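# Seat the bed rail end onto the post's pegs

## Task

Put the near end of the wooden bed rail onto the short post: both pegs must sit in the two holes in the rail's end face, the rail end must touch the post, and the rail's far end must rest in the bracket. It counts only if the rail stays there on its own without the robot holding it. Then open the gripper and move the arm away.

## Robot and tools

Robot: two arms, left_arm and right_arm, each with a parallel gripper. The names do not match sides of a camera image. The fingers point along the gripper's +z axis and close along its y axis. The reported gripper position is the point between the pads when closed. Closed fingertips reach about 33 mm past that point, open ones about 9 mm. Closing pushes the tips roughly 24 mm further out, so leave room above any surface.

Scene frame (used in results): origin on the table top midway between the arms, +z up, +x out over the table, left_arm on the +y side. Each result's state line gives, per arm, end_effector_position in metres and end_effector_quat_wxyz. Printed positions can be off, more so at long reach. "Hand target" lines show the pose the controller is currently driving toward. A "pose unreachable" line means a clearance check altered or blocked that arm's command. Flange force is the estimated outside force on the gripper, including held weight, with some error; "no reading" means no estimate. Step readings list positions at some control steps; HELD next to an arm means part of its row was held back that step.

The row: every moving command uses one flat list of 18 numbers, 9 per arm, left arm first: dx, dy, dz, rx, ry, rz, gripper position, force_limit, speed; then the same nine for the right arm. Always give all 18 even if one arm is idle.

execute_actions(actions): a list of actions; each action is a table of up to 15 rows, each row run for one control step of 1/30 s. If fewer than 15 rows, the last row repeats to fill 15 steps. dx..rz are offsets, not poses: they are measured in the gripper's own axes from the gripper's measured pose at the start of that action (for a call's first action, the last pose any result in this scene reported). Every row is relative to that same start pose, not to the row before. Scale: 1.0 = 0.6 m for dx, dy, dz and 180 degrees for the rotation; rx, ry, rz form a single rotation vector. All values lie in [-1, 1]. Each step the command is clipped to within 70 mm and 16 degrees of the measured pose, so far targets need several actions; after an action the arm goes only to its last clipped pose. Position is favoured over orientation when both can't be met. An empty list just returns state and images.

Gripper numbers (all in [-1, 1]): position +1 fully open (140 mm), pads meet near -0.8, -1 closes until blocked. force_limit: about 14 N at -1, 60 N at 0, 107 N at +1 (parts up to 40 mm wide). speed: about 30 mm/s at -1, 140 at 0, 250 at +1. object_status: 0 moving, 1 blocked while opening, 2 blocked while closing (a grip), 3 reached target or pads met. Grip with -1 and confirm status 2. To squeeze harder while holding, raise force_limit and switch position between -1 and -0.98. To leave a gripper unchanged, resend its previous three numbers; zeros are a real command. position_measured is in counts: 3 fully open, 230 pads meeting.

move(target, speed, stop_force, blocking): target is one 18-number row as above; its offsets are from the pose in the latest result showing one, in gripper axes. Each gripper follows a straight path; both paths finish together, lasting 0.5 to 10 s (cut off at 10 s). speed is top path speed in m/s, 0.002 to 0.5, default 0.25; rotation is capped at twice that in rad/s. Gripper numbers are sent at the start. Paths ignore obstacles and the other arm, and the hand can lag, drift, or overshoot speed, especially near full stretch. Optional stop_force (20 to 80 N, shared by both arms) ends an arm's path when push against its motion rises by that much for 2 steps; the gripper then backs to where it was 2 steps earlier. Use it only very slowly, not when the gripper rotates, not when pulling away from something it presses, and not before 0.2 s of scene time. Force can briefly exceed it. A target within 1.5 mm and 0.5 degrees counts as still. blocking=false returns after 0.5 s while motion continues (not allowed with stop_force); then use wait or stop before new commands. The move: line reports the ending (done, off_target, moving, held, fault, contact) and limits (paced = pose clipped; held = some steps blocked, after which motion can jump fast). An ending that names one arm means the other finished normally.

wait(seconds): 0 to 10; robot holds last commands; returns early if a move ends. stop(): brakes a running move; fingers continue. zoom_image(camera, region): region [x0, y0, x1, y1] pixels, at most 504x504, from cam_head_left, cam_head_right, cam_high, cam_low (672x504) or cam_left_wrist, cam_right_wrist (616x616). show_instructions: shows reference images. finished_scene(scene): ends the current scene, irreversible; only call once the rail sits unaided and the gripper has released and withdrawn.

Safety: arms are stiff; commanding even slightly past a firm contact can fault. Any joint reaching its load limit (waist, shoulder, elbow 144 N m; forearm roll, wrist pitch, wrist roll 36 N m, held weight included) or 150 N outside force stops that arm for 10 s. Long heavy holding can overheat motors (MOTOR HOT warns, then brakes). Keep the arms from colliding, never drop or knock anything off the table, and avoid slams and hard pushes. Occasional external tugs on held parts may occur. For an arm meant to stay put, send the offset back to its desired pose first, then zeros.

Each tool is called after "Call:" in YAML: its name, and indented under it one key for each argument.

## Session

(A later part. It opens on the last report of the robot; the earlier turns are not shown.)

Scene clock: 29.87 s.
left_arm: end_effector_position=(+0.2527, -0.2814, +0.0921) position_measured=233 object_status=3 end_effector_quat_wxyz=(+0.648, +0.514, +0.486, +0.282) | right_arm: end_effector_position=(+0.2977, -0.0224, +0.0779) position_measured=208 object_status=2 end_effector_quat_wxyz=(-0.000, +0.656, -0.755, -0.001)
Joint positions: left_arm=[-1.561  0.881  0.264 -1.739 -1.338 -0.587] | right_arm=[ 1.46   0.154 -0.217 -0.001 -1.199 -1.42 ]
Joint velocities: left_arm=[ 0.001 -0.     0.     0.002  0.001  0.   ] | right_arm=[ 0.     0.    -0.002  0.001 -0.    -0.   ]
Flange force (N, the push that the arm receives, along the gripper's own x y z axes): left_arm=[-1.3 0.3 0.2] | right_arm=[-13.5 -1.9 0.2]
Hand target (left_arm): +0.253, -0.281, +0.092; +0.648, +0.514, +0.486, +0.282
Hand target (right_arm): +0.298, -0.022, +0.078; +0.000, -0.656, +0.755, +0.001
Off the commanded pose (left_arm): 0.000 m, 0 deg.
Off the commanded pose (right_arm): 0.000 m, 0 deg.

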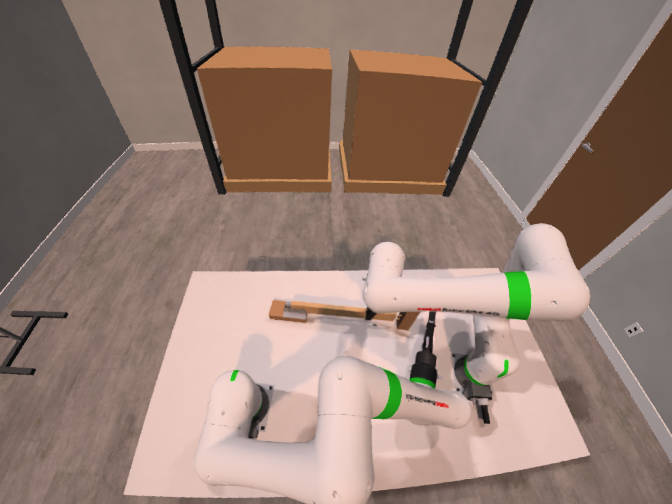

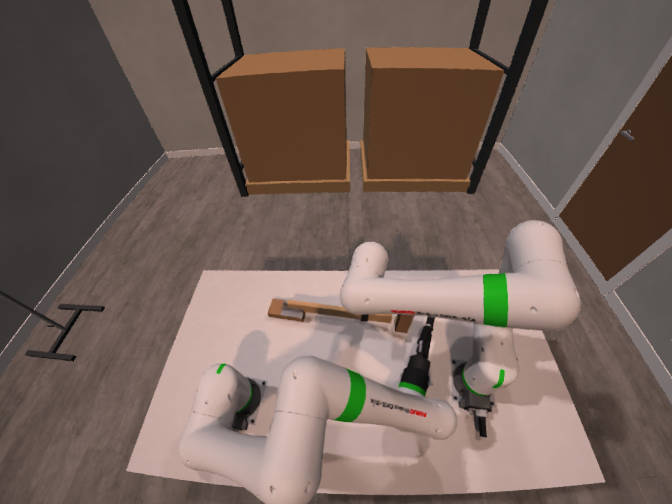

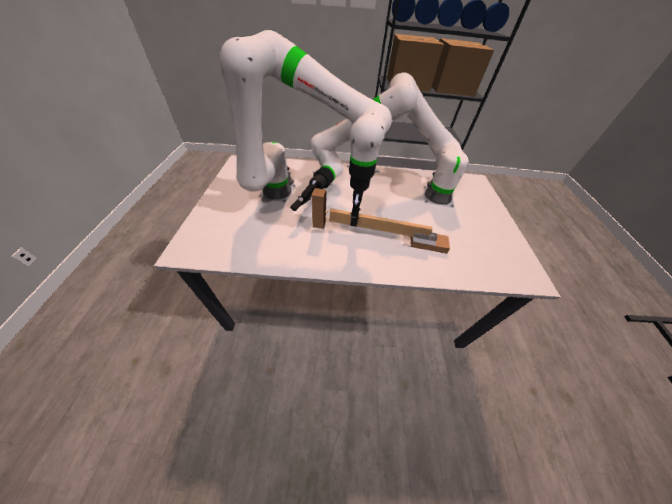

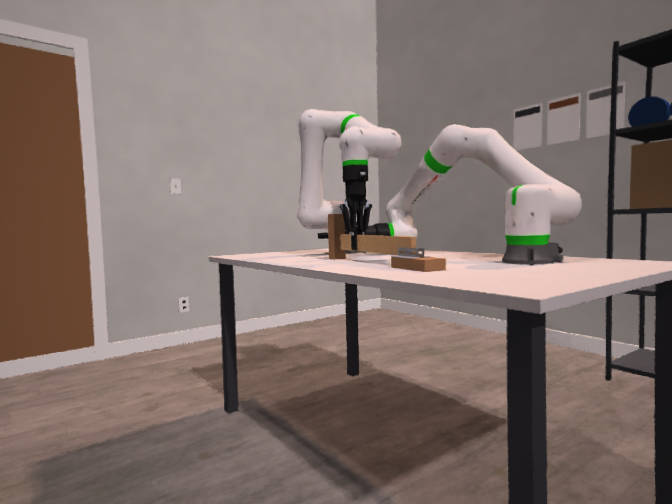

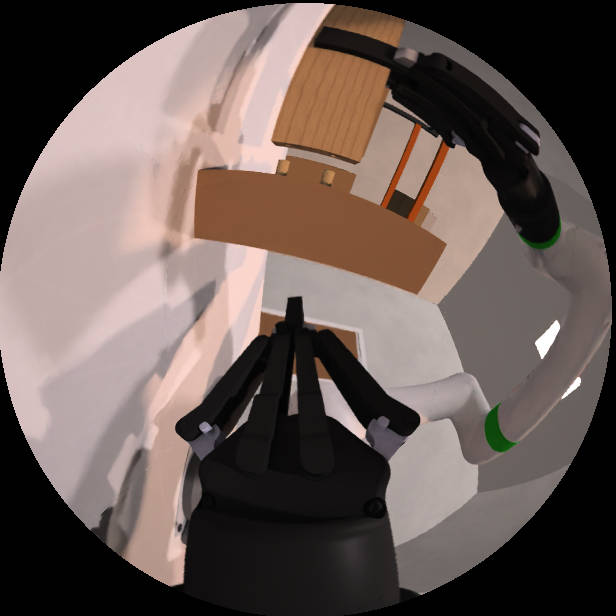

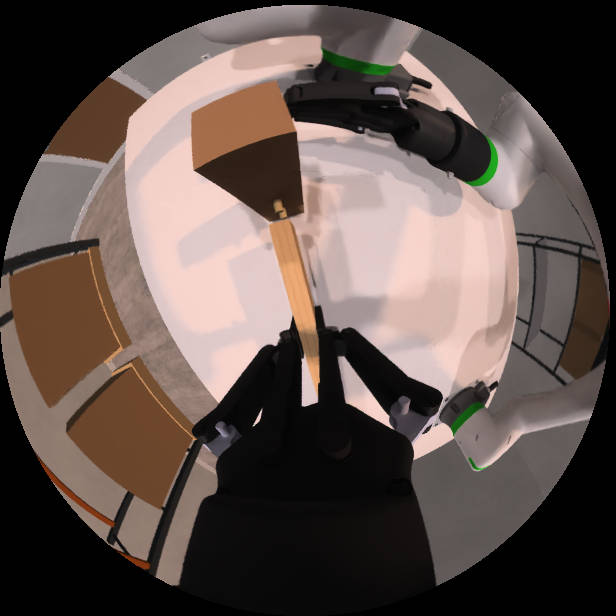

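Call:
zoom_image:
  camera: "cam_left_wrist"
  region: [265, 132, 315, 182]

Call:
zoom_image:
  camera: "cam_left_wrist"
  region: [315, 142, 365, 192]

Region (265, 132, 315, 182) of cam_left_wrist's 616x616 image, scaled by 10.080, with more detail than that image has.

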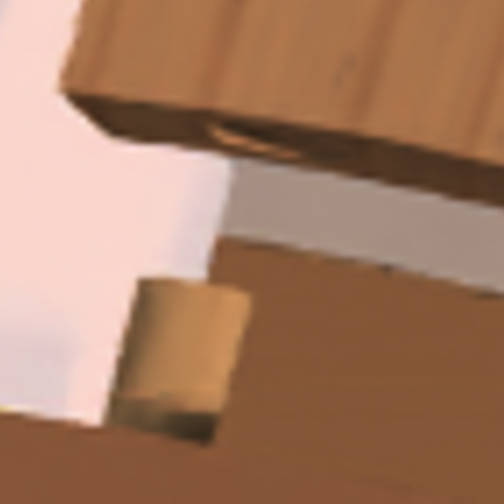

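Region (315, 142, 365, 192) of cam_left_wrist's 616x616 image, scaled by 10.080, with more detail than that image has.

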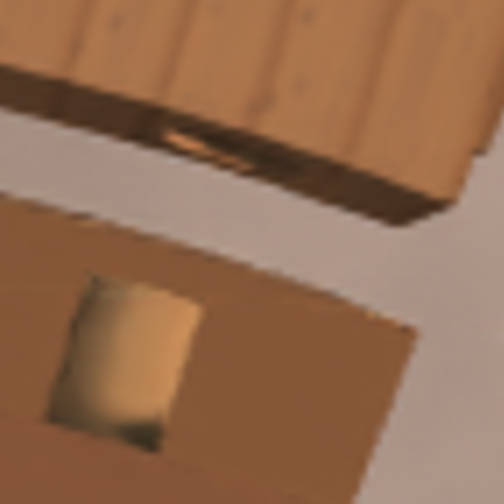

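Call:
execute_actions:
  actions:
    - [[0,0,0,0,0,0,-1,0,0,0.001,0.0002,0.0005,0,0,0.0001,-1,0.6,-0.6],[0,0,0,0,0,0,-1,0,0,0.002,0.0004,0.001,0,0,0.0002,-1,0.6,-0.6],[0,0,0,0,0,0,-1,0,0,0.0035,0.0006,0.0016,0,0,0.0003,-1,0.6,-0.6],[0,0,0,0,0,0,-1,0,0,0.005,0.0008,0.0022,0,0,0.0005,-1,0.6,-0.6],[0,0,0,0,0,0,-1,0,0,0.0065,0.0011,0.0028,0,0,0.0006,-1,0.6,-0.6],[0,0,0,0,0,0,-1,0,0,0.008,0.0013,0.0034,0,0,0.0007,-1,0.6,-0.6],[0,0,0,0,0,0,-1,0,0,0.0095,0.0015,0.0038,0,0,0.0008,-1,0.6,-0.6],[0,0,0,0,0,0,-1,0,0,0.0105,0.0016,0.0041,0,0,0.0009,-1,0.6,-0.6],[0,0,0,0,0,0,-1,0,0,0.011,0.0016,0.0042,0,0,0.0009,-1,0.6,-0.6]]

Scene clock: 32.43 s.
left_arm: end_effector_position=(+0.2527, -0.2814, +0.0921) position_measured=233 object_status=3 end_effector_quat_wxyz=(+0.648, +0.514, +0.486, +0.282) | right_arm: end_effector_position=(+0.2957, -0.0287, +0.0754) position_measured=208 object_status=2 end_effector_quat_wxyz=(-0.000, +0.655, -0.756, -0.001)
Joint positions: left_arm=[-1.561  0.881  0.264 -1.739 -1.338 -0.587] | right_arm=[ 1.46   0.14  -0.238 -0.001 -1.191 -1.423]
Joint velocities: left_arm=[ 0.     0.    -0.    -0.    -0.001 -0.   ] | right_arm=[-0.     0.    -0.004 -0.     0.    -0.   ]
Flange force (N, the push that the arm receives, along the gripper's own x y z axes): left_arm=[-1.0 2.2 -1.1] | right_arm=[-15.2 -4.3 -1.1]
Hand target (left_arm): +0.253, -0.281, +0.092; +0.648, +0.514, +0.486, +0.282
Hand target (right_arm): +0.296, -0.029, +0.075; +0.000, -0.655, +0.756, +0.001
Off the commanded pose (left_arm): 0.000 m, 0 deg.
Off the commanded pose (right_arm): 0.000 m, 0 deg.
Step readings (end_effector_position):
0: left_arm (+0.2527, -0.2814, +0.0921) | right_arm (+0.2977, -0.0224, +0.0779)
1: left_arm (+0.2527, -0.2814, +0.0921) | right_arm (+0.2977, -0.0224, +0.0779)
2: left_arm (+0.2527, -0.2814, +0.0921) | right_arm (+0.2976, -0.0226, +0.0779)
4: left_arm (+0.2527, -0.2814, +0.0921) | right_arm (+0.2971, -0.0241, +0.0773)
8: left_arm (+0.2527, -0.2814, +0.0921) | right_arm (+0.2962, -0.0272, +0.0759)
15: end_effector_position above

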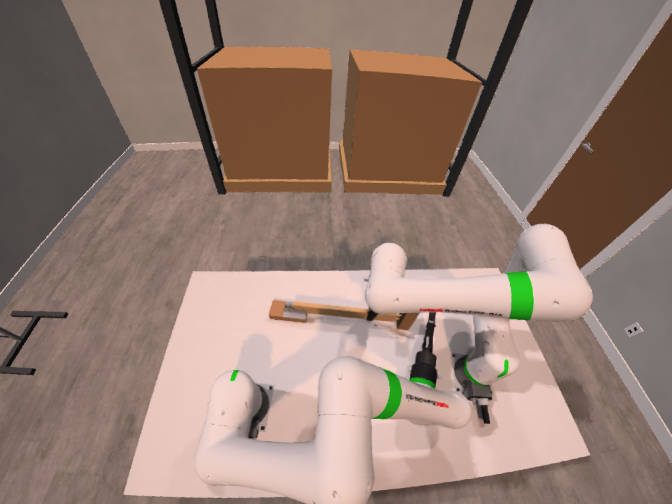

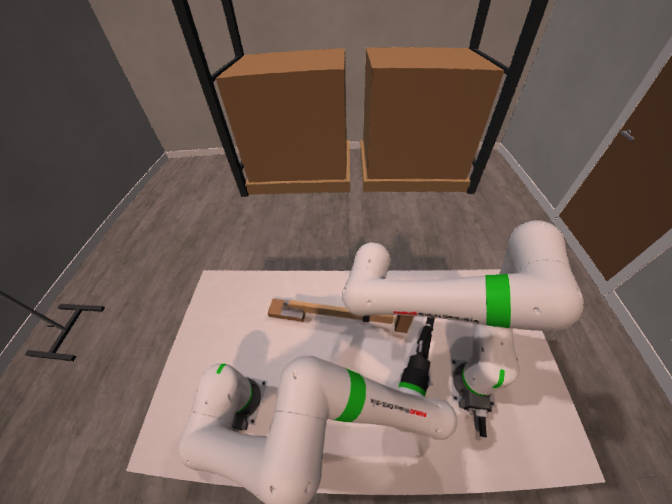

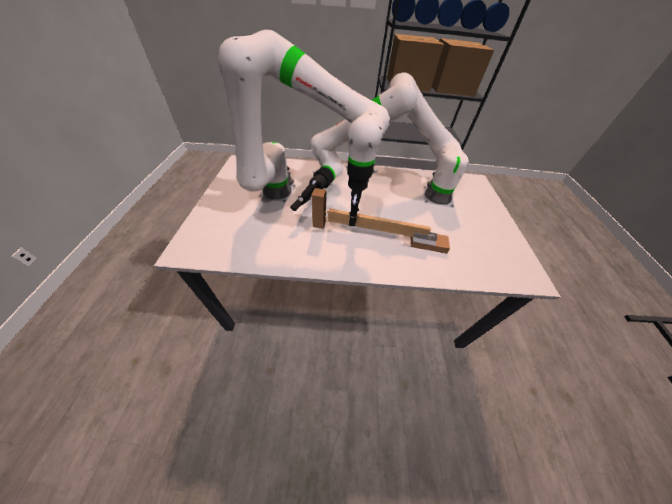

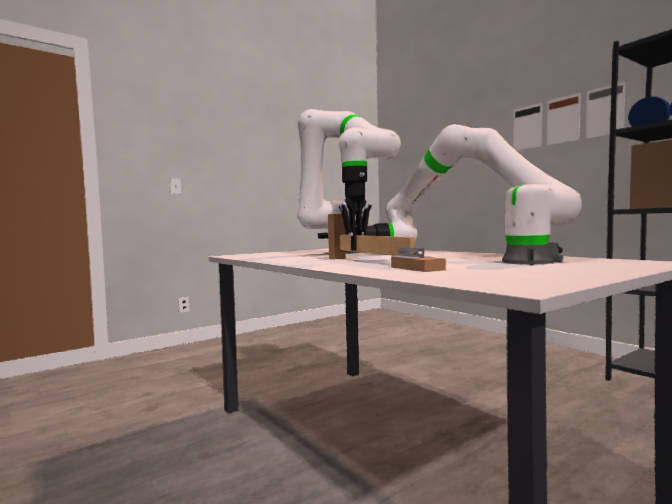

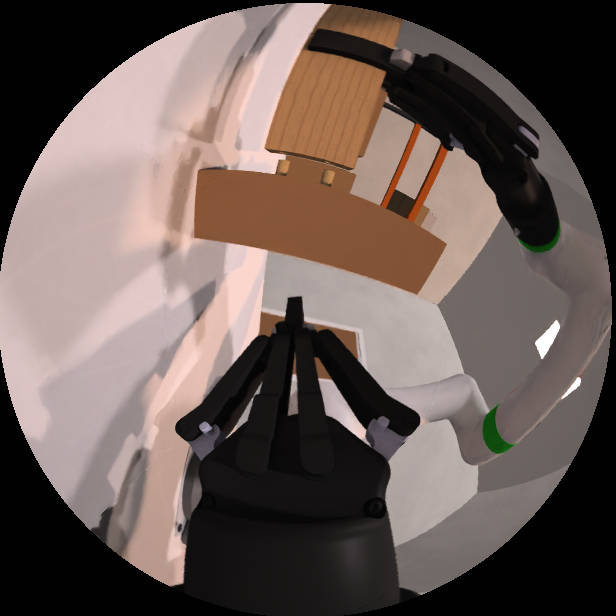

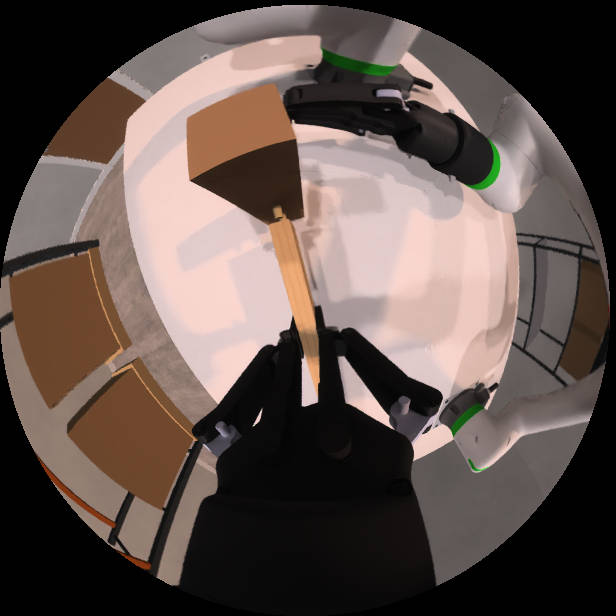

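Call:
zoom_image:
  camera: "cam_left_wrist"
  region: [260, 138, 310, 188]

Call:
zoom_image:
  camera: "cam_left_wrist"
  region: [310, 146, 360, 196]

Call:
zoom_image:
  camera: "cam_right_wrist"
  region: [258, 195, 308, 245]

Region (260, 138, 310, 188) of cam_left_wrist's 616x616 image, scaled by 10.080, with more detail than that image has.

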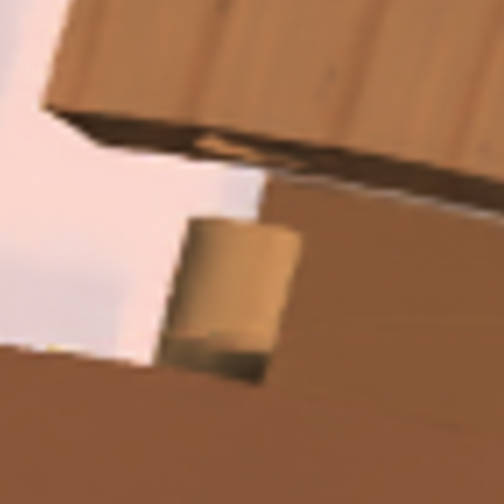

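Region (310, 146, 360, 196) of cam_left_wrist's 616x616 image, scaled by 10.080, with more detail than that image has.

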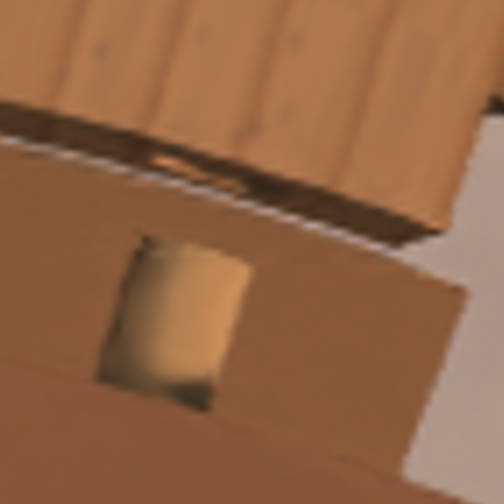

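Region (258, 195, 308, 245) of cam_right_wrist's 616x616 image, scaled by 10.080, with more detail than that image has.

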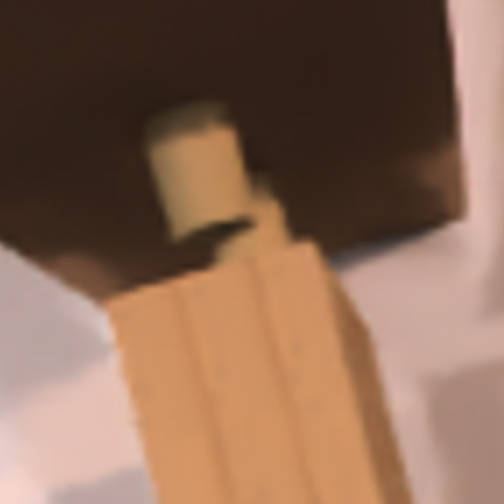

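Call:
execute_actions:
  actions:
    - [[0,0,0,0,0,0,-1,0,0,0.0007,0,0,0,0,0,-1,0.6,-0.6],[0,0,0,0,0,0,-1,0,0,0.0016,-0.0001,0,0,0,0,-1,0.6,-0.6],[0,0,0,0,0,0,-1,0,0,0.0027,-0.0001,-0.0001,0,0,0,-1,0.6,-0.6],[0,0,0,0,0,0,-1,0,0,0.0038,-0.0002,-0.0001,0,0,0,-1,0.6,-0.6],[0,0,0,0,0,0,-1,0,0,0.0049,-0.0002,-0.0001,0,0,0,-1,0.6,-0.6],[0,0,0,0,0,0,-1,0,0,0.006,-0.0003,-0.0002,0,0,0,-1,0.6,-0.6],[0,0,0,0,0,0,-1,0,0,0.0069,-0.0003,-0.0002,0,0,0,-1,0.6,-0.6],[0,0,0,0,0,0,-1,0,0,0.0075,-0.0003,-0.0002,0,0,0,-1,0.6,-0.6],[0,0,0,0,0,0,-1,0,0,0.0078,-0.0003,-0.0002,0,0,0,-1,0.6,-0.6]]

Call:
zoom_image:
  camera: "cam_left_wrist"
  region: [260, 138, 310, 188]

Call:
zoom_image:
  camera: "cam_left_wrist"
  region: [310, 146, 360, 196]

Call:
zoom_image:
  camera: "cam_right_wrist"
  region: [258, 195, 308, 245]

Scene clock: 34.30 s.
left_arm: end_effector_position=(+0.2527, -0.2814, +0.0921) position_measured=233 object_status=3 end_effector_quat_wxyz=(+0.648, +0.514, +0.486, +0.282) | right_arm: end_effector_position=(+0.2952, -0.0334, +0.0755) position_measured=208 object_status=2 end_effector_quat_wxyz=(-0.000, +0.655, -0.756, -0.001)
Joint positions: left_arm=[-1.561  0.881  0.264 -1.739 -1.338 -0.587] | right_arm=[ 1.458  0.13  -0.25  -0.001 -1.19  -1.421]
Joint velocities: left_arm=[ 0.    -0.001 -0.    -0.    -0.     0.001] | right_arm=[ 0.    -0.001 -0.001  0.    -0.    -0.001]
Flange force (N, the push that the arm receives, along the gripper's own x y z axes): left_arm=[-0.1 1.7 -1.1] | right_arm=[-7.8 2.5 -0.2]
Hand target (left_arm): +0.253, -0.281, +0.092; +0.648, +0.514, +0.486, +0.282
Hand target (right_arm): +0.295, -0.033, +0.075; +0.000, -0.655, +0.756, +0.001
Off the commanded pose (left_arm): 0.000 m, 0 deg.
Off the commanded pose (right_arm): 0.000 m, 0 deg.
Step readings (end_effector_position):
0: left_arm (+0.2527, -0.2814, +0.0921) | right_arm (+0.2958, -0.0288, +0.0753)
1: left_arm (+0.2527, -0.2814, +0.0921) | right_arm (+0.2957, -0.0288, +0.0753)
2: left_arm (+0.2527, -0.2814, +0.0921) | right_arm (+0.2957, -0.0290, +0.0753)
4: left_arm (+0.2527, -0.2814, +0.0921) | right_arm (+0.2956, -0.0299, +0.0754)
8: left_arm (+0.2527, -0.2814, +0.0921) | right_arm (+0.2953, -0.0324, +0.0755)
15: end_effector_position above

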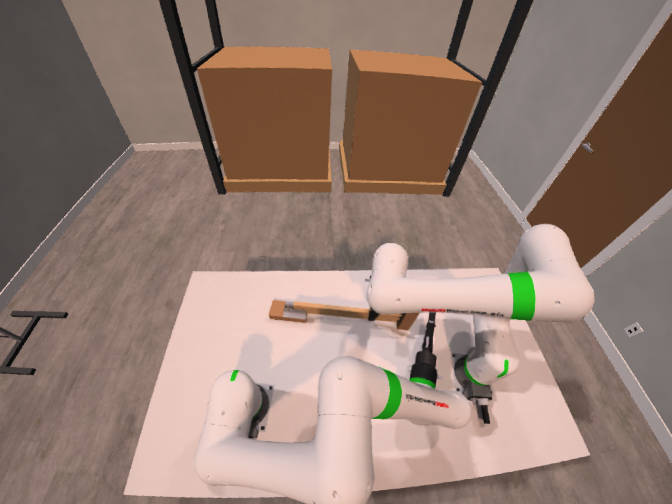

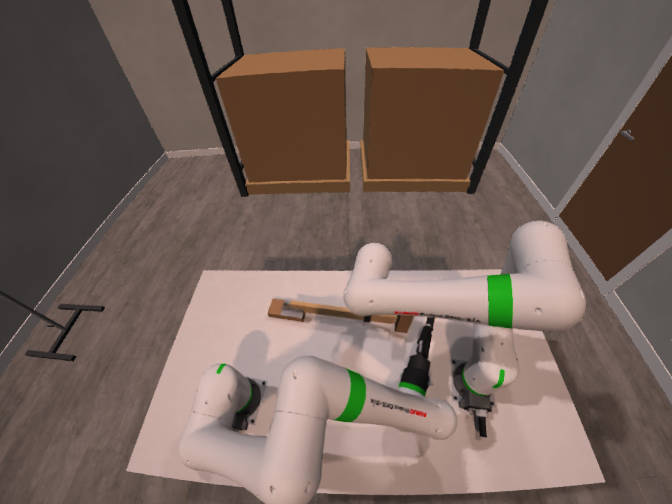

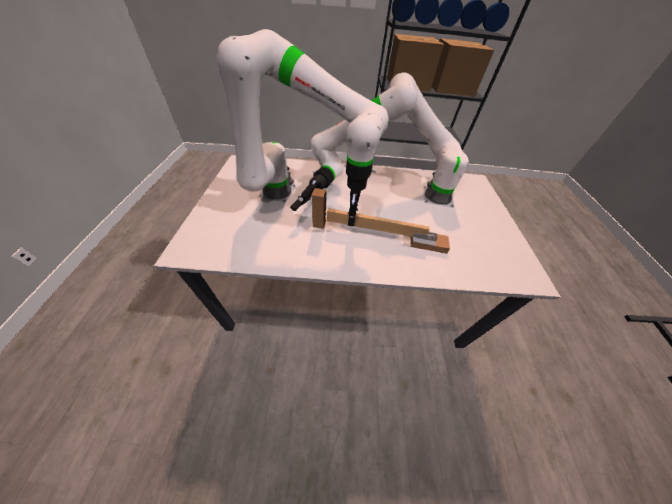

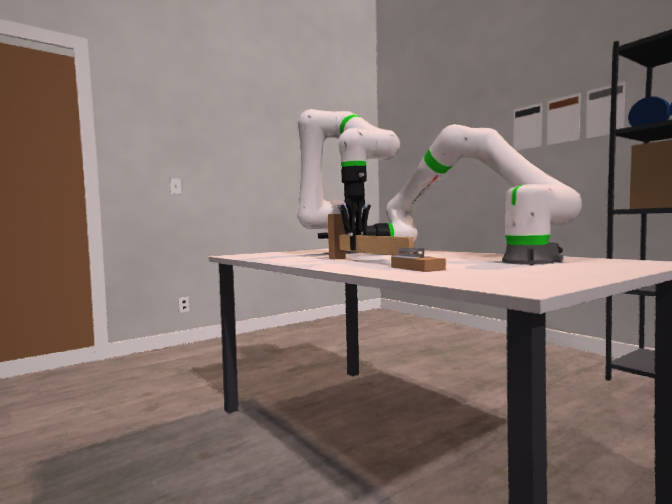

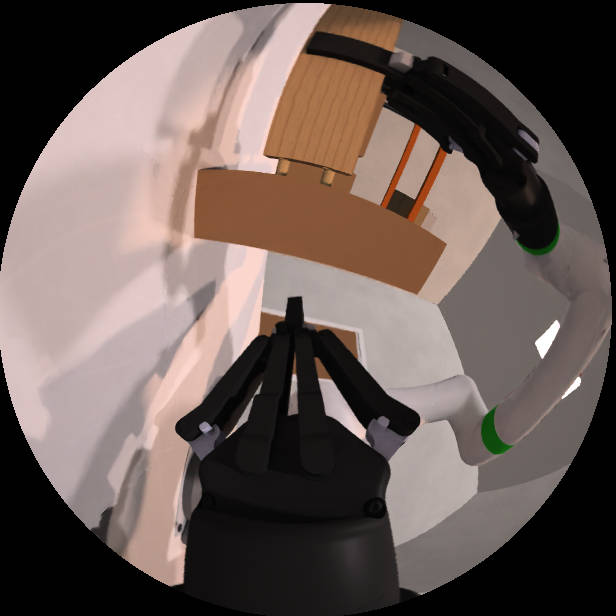

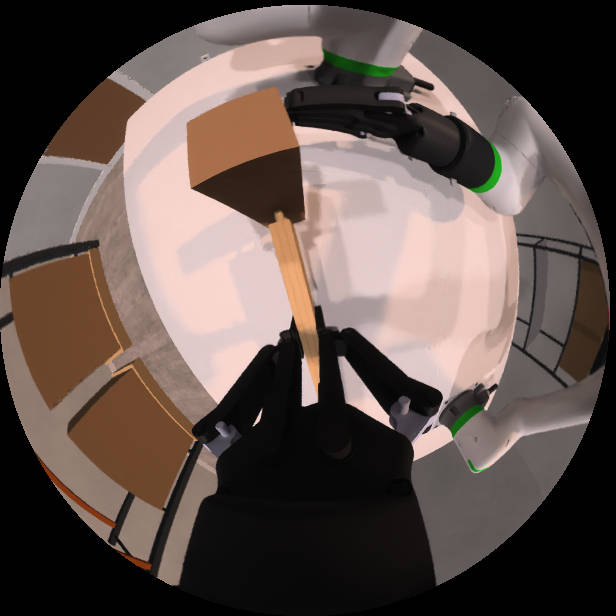

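Region (260, 138, 310, 188) of cam_left_wrist's 616x616 image, scaled by 10.080, with more detail than that image has.

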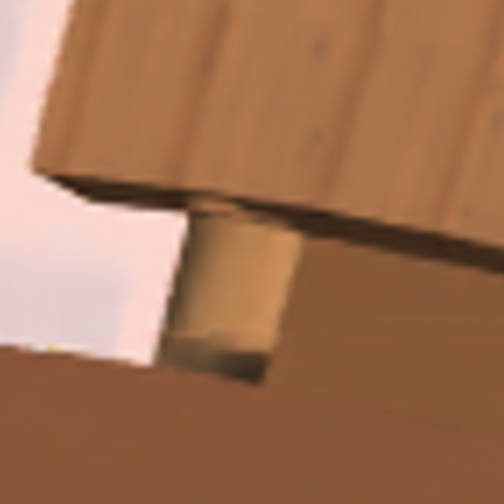

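Region (310, 146, 360, 196) of cam_left_wrist's 616x616 image, scaled by 10.080, with more detail than that image has.

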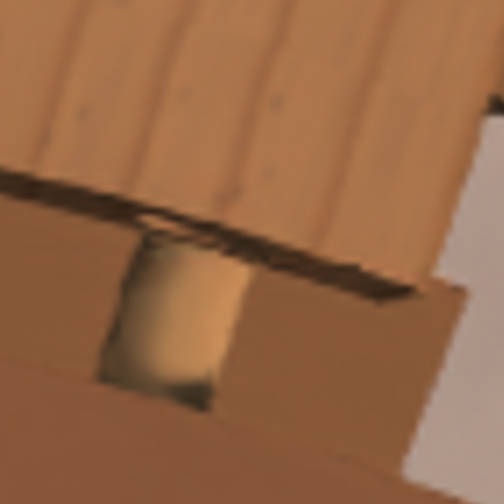

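Region (258, 195, 308, 245) of cam_right_wrist's 616x616 image, scaled by 10.080, with more detail than that image has.

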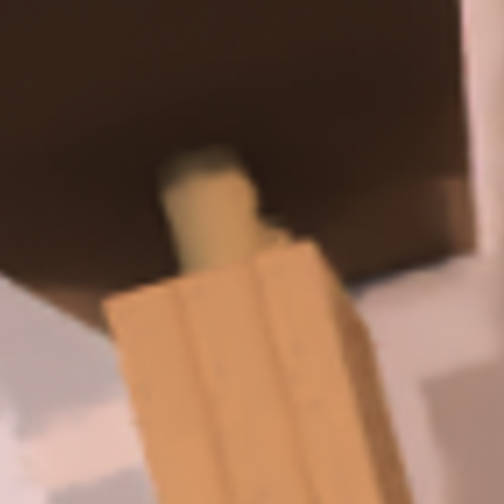

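Call:
zoom_image:
  camera: "cam_left_wrist"
  region: [272, 150, 300, 171]

Call:
zoom_image:
  camera: "cam_left_wrist"
  region: [317, 160, 345, 181]

Region (272, 150, 300, 171) of cam_left_wrist's 616x616 image, scaled by 18.000, with more detail than that image has; it fills the top 378 rows of this view, and the rest is white.

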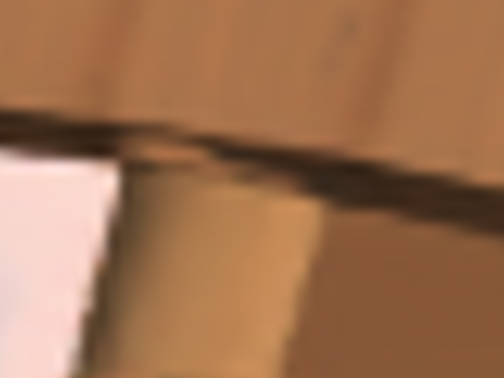

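Region (317, 160, 345, 181) of cam_left_wrist's 616x616 image, scaled by 18.000, with more detail than that image has; it fills the top 378 rows of this view, and the rest is white.

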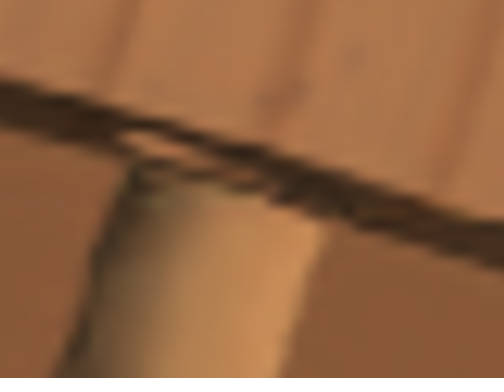

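Call:
execute_actions:
  actions:
    - [[0,0,0,0,0,0,-1,0,0,0.0001,0,0.0002,0,0,0,-1,0.6,-0.6],[0,0,0,0,0,0,-1,0,0,0.0002,0,0.0004,0,0,0,-1,0.6,-0.6],[0,0,0,0,0,0,-1,0,0,0.0003,0,0.0006,0,0,0,-1,0.6,-0.6],[0,0,0,0,0,0,-1,0,0,0.0004,0,0.0007,0,0,0,-1,0.6,-0.6]]

Call:
zoom_image:
  camera: "cam_left_wrist"
  region: [272, 150, 300, 171]

Call:
zoom_image:
  camera: "cam_left_wrist"
  region: [317, 160, 345, 181]

Call:
zoom_image:
  camera: "cam_right_wrist"
  region: [258, 195, 308, 245]

Scene clock: 36.73 s.
left_arm: end_effector_position=(+0.2527, -0.2814, +0.0921) position_measured=233 object_status=3 end_effector_quat_wxyz=(+0.648, +0.514, +0.486, +0.282) | right_arm: end_effector_position=(+0.2952, -0.0336, +0.0751) position_measured=208 object_status=2 end_effector_quat_wxyz=(-0.000, +0.655, -0.756, -0.001)
Joint positions: left_arm=[-1.561  0.881  0.264 -1.739 -1.338 -0.587] | right_arm=[ 1.458  0.13  -0.251 -0.001 -1.189 -1.421]
Joint velocities: left_arm=[-0.     0.     0.     0.001 -0.    -0.   ] | right_arm=[ 0.    -0.     0.    -0.001  0.     0.001]
Flange force (N, the push that the arm receives, along the gripper's own x y z axes): left_arm=[-1.0 2.4 -0.4] | right_arm=[-6.0 -1.3 0.8]
Hand target (left_arm): +0.253, -0.281, +0.092; +0.648, +0.514, +0.486, +0.282
Hand target (right_arm): +0.295, -0.034, +0.075; +0.000, -0.655, +0.756, +0.001
Off the commanded pose (left_arm): 0.000 m, 0 deg.
Off the commanded pose (right_arm): 0.000 m, 0 deg.
Step readings (end_effector_position):
0: left_arm (+0.2527, -0.2814, +0.0921) | right_arm (+0.2952, -0.0334, +0.0755)
1: left_arm (+0.2527, -0.2814, +0.0921) | right_arm (+0.2952, -0.0334, +0.0755)
2: left_arm (+0.2527, -0.2814, +0.0921) | right_arm (+0.2952, -0.0334, +0.0754)
4: left_arm (+0.2527, -0.2814, +0.0921) | right_arm (+0.2952, -0.0335, +0.0752)
8: left_arm (+0.2527, -0.2814, +0.0921) | right_arm (+0.2952, -0.0336, +0.0751)
15: end_effector_position above

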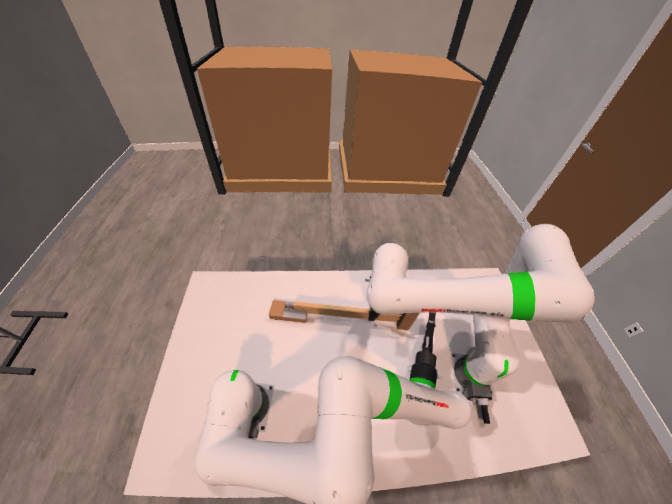

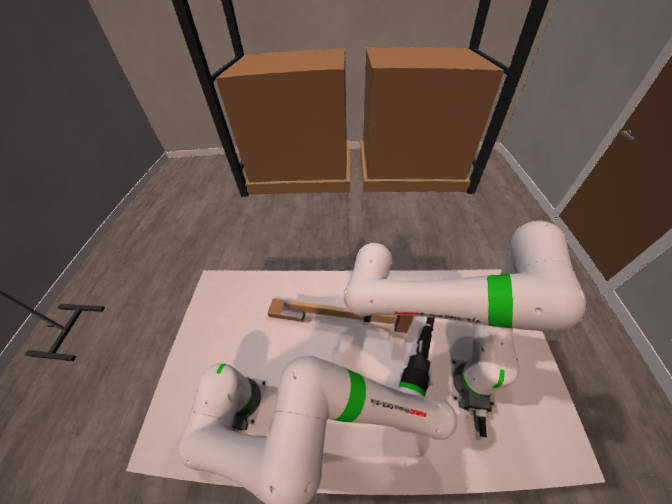

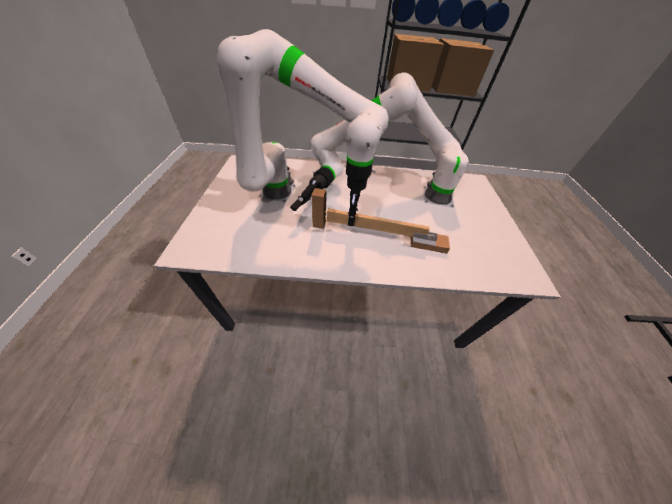

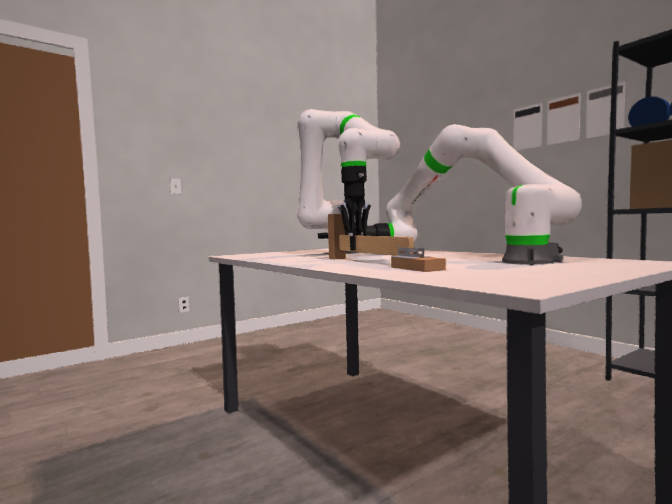

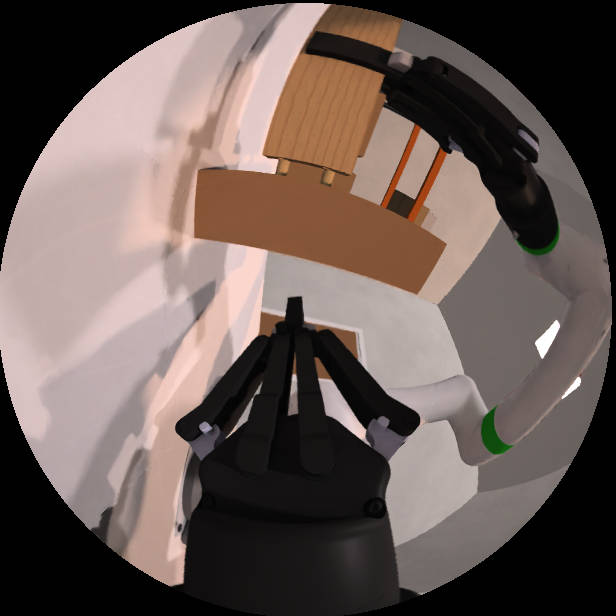

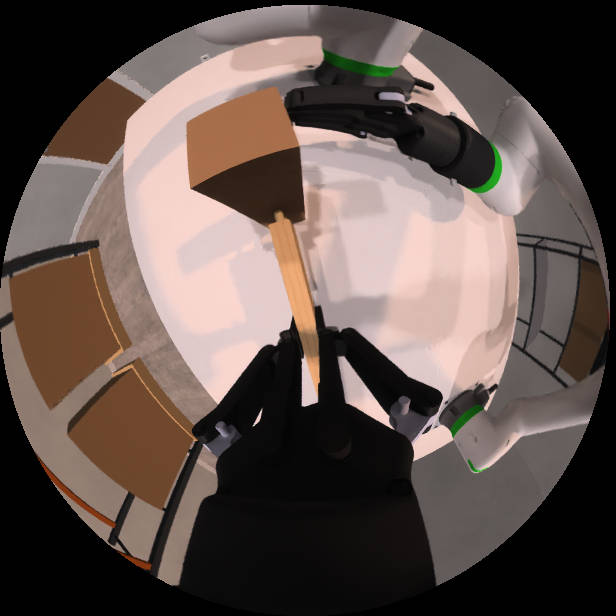

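Region (272, 150, 300, 171) of cam_left_wrist's 616x616 image, scaled by 18.000, with more detail than that image has; it fills the top 378 rows of this view, and the rest is white.

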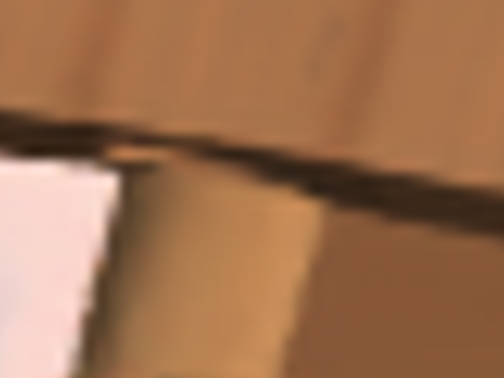

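Region (317, 160, 345, 181) of cam_left_wrist's 616x616 image, scaled by 18.000, with more detail than that image has; it fills the top 378 rows of this view, and the rest is white.

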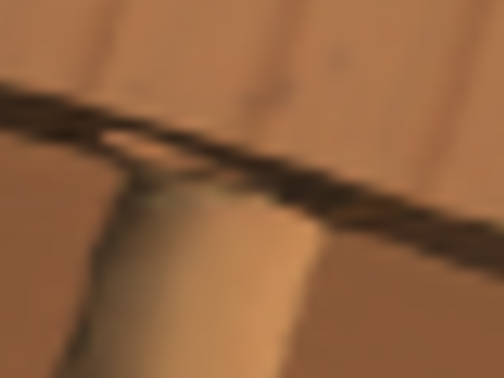

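Region (258, 195, 308, 245) of cam_right_wrist's 616x616 image, scaled by 10.080, with more detail than that image has.

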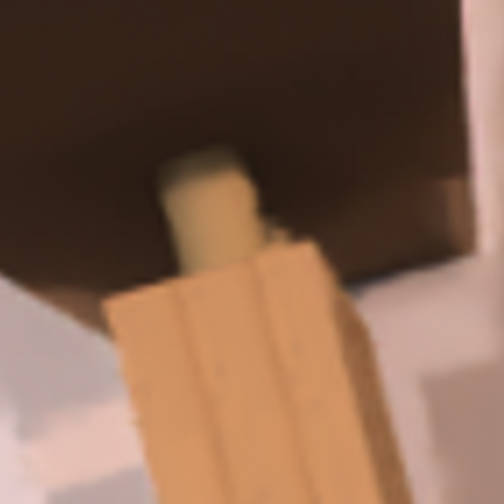

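Call:
move:
  target: [0,0,0,0,0,0,-1,0,0,0.026,0,0,0,0,0,-1,0.6,-0.6]
  speed: 0.0055
  stop_force: 22

Scene clock: 40.03 s.
left_arm: end_effector_position=(+0.2527, -0.2814, +0.0921) position_measured=233 object_status=3 end_effector_quat_wxyz=(+0.648, +0.514, +0.486, +0.282) | right_arm: end_effector_position=(+0.2933, -0.0471, +0.0752) position_measured=208 object_status=2 end_effector_quat_wxyz=(-0.001, +0.655, -0.755, -0.001)
Joint positions: left_arm=[-1.561  0.881  0.264 -1.739 -1.338 -0.587] | right_arm=[ 1.454  0.099 -0.285 -0.001 -1.185 -1.416]
Joint velocities: left_arm=[ 0.     0.001 -0.    -0.001 -0.001  0.   ] | right_arm=[ 0.     0.002  0.002  0.     0.    -0.001]
Flange force (N, the push that the arm receives, along the gripper's own x y z axes): left_arm=[0.8 2.7 -2.1] | right_arm=[-24.6 0.3 -8.0]
Hand target (left_arm): +0.253, -0.281, +0.092; +0.648, +0.514, +0.486, +0.282
Hand target (right_arm): +0.293, -0.047, +0.075; +0.000, -0.655, +0.755, +0.001
Off the commanded pose (left_arm): 0.000 m, 0 deg.
Off the commanded pose (right_arm): 0.002 m, 0 deg.
move: contact (right_arm)

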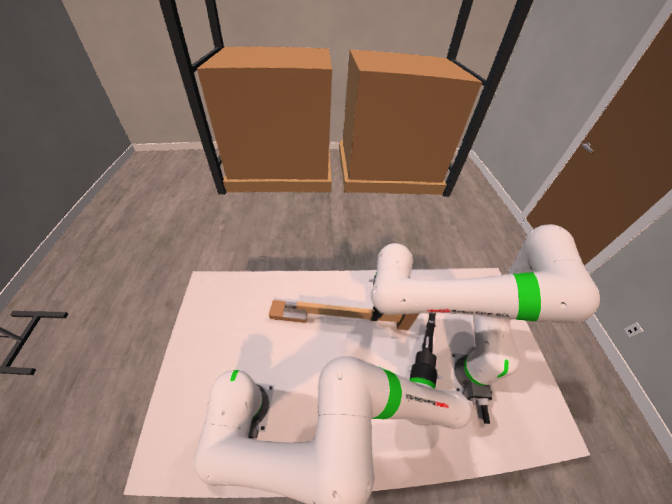

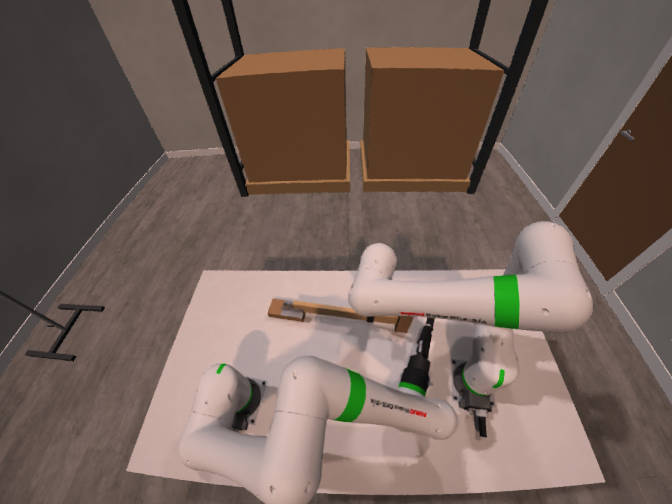

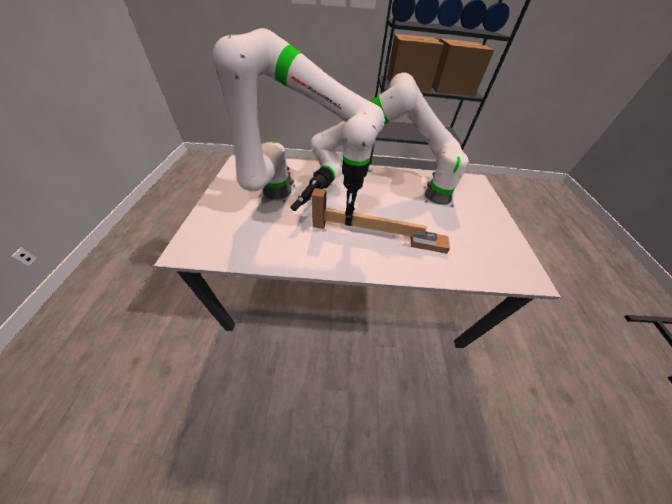

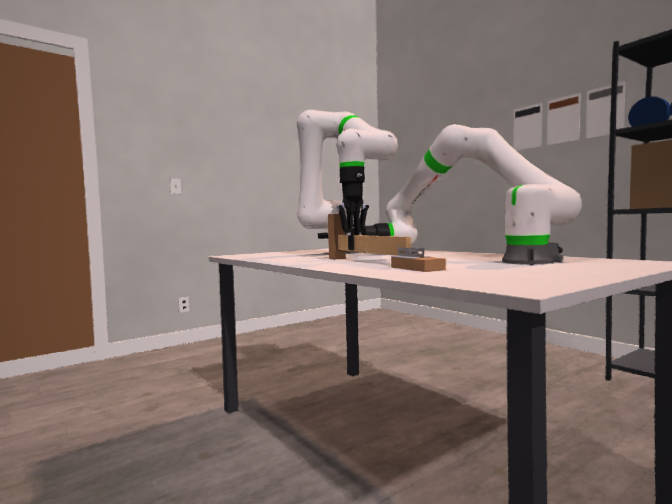

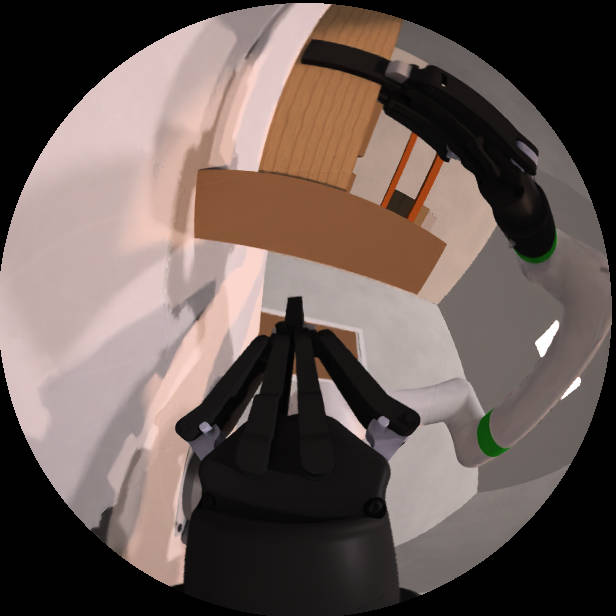

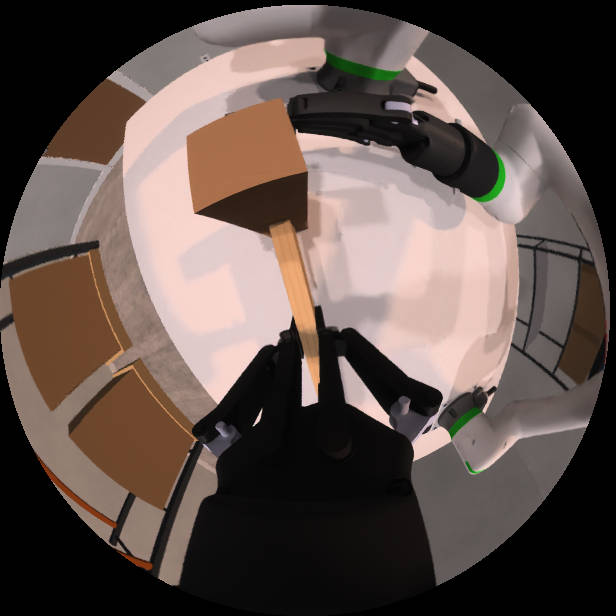

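Call:
zoom_image:
  camera: "cam_left_wrist"
  region: [250, 140, 370, 210]

Call:
zoom_image:
  camera: "cam_high"
  region: [290, 170, 470, 270]

Call:
zoom_image:
  camera: "cam_head_left"
  region: [255, 285, 425, 345]

Region (250, 140, 370, 210) of cam_left_wrist's 616x616 image, scaled by 4.200, with more detail than that image has; it fills the top 294 rows of this view, and the rest is white.

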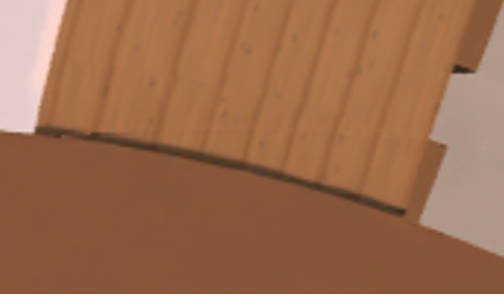

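Region (290, 170, 470, 270) of cam_high's 672x504 image, scaled by 2.800, with more detail than that image has.

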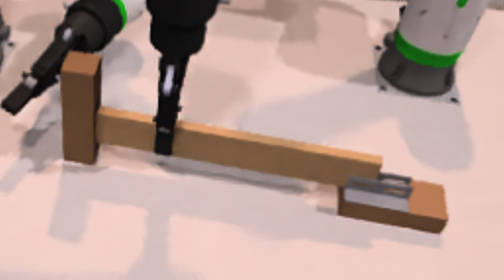

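Region (255, 285, 425, 345) of cam_head_left's 672x504 image, scaled by 2.965, with more detail than that image has; it fills the top 178 rows of this view, and the rest is white.

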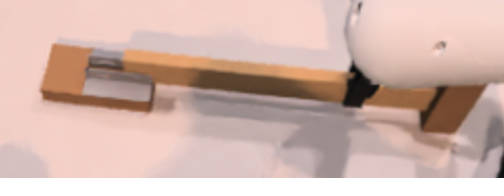

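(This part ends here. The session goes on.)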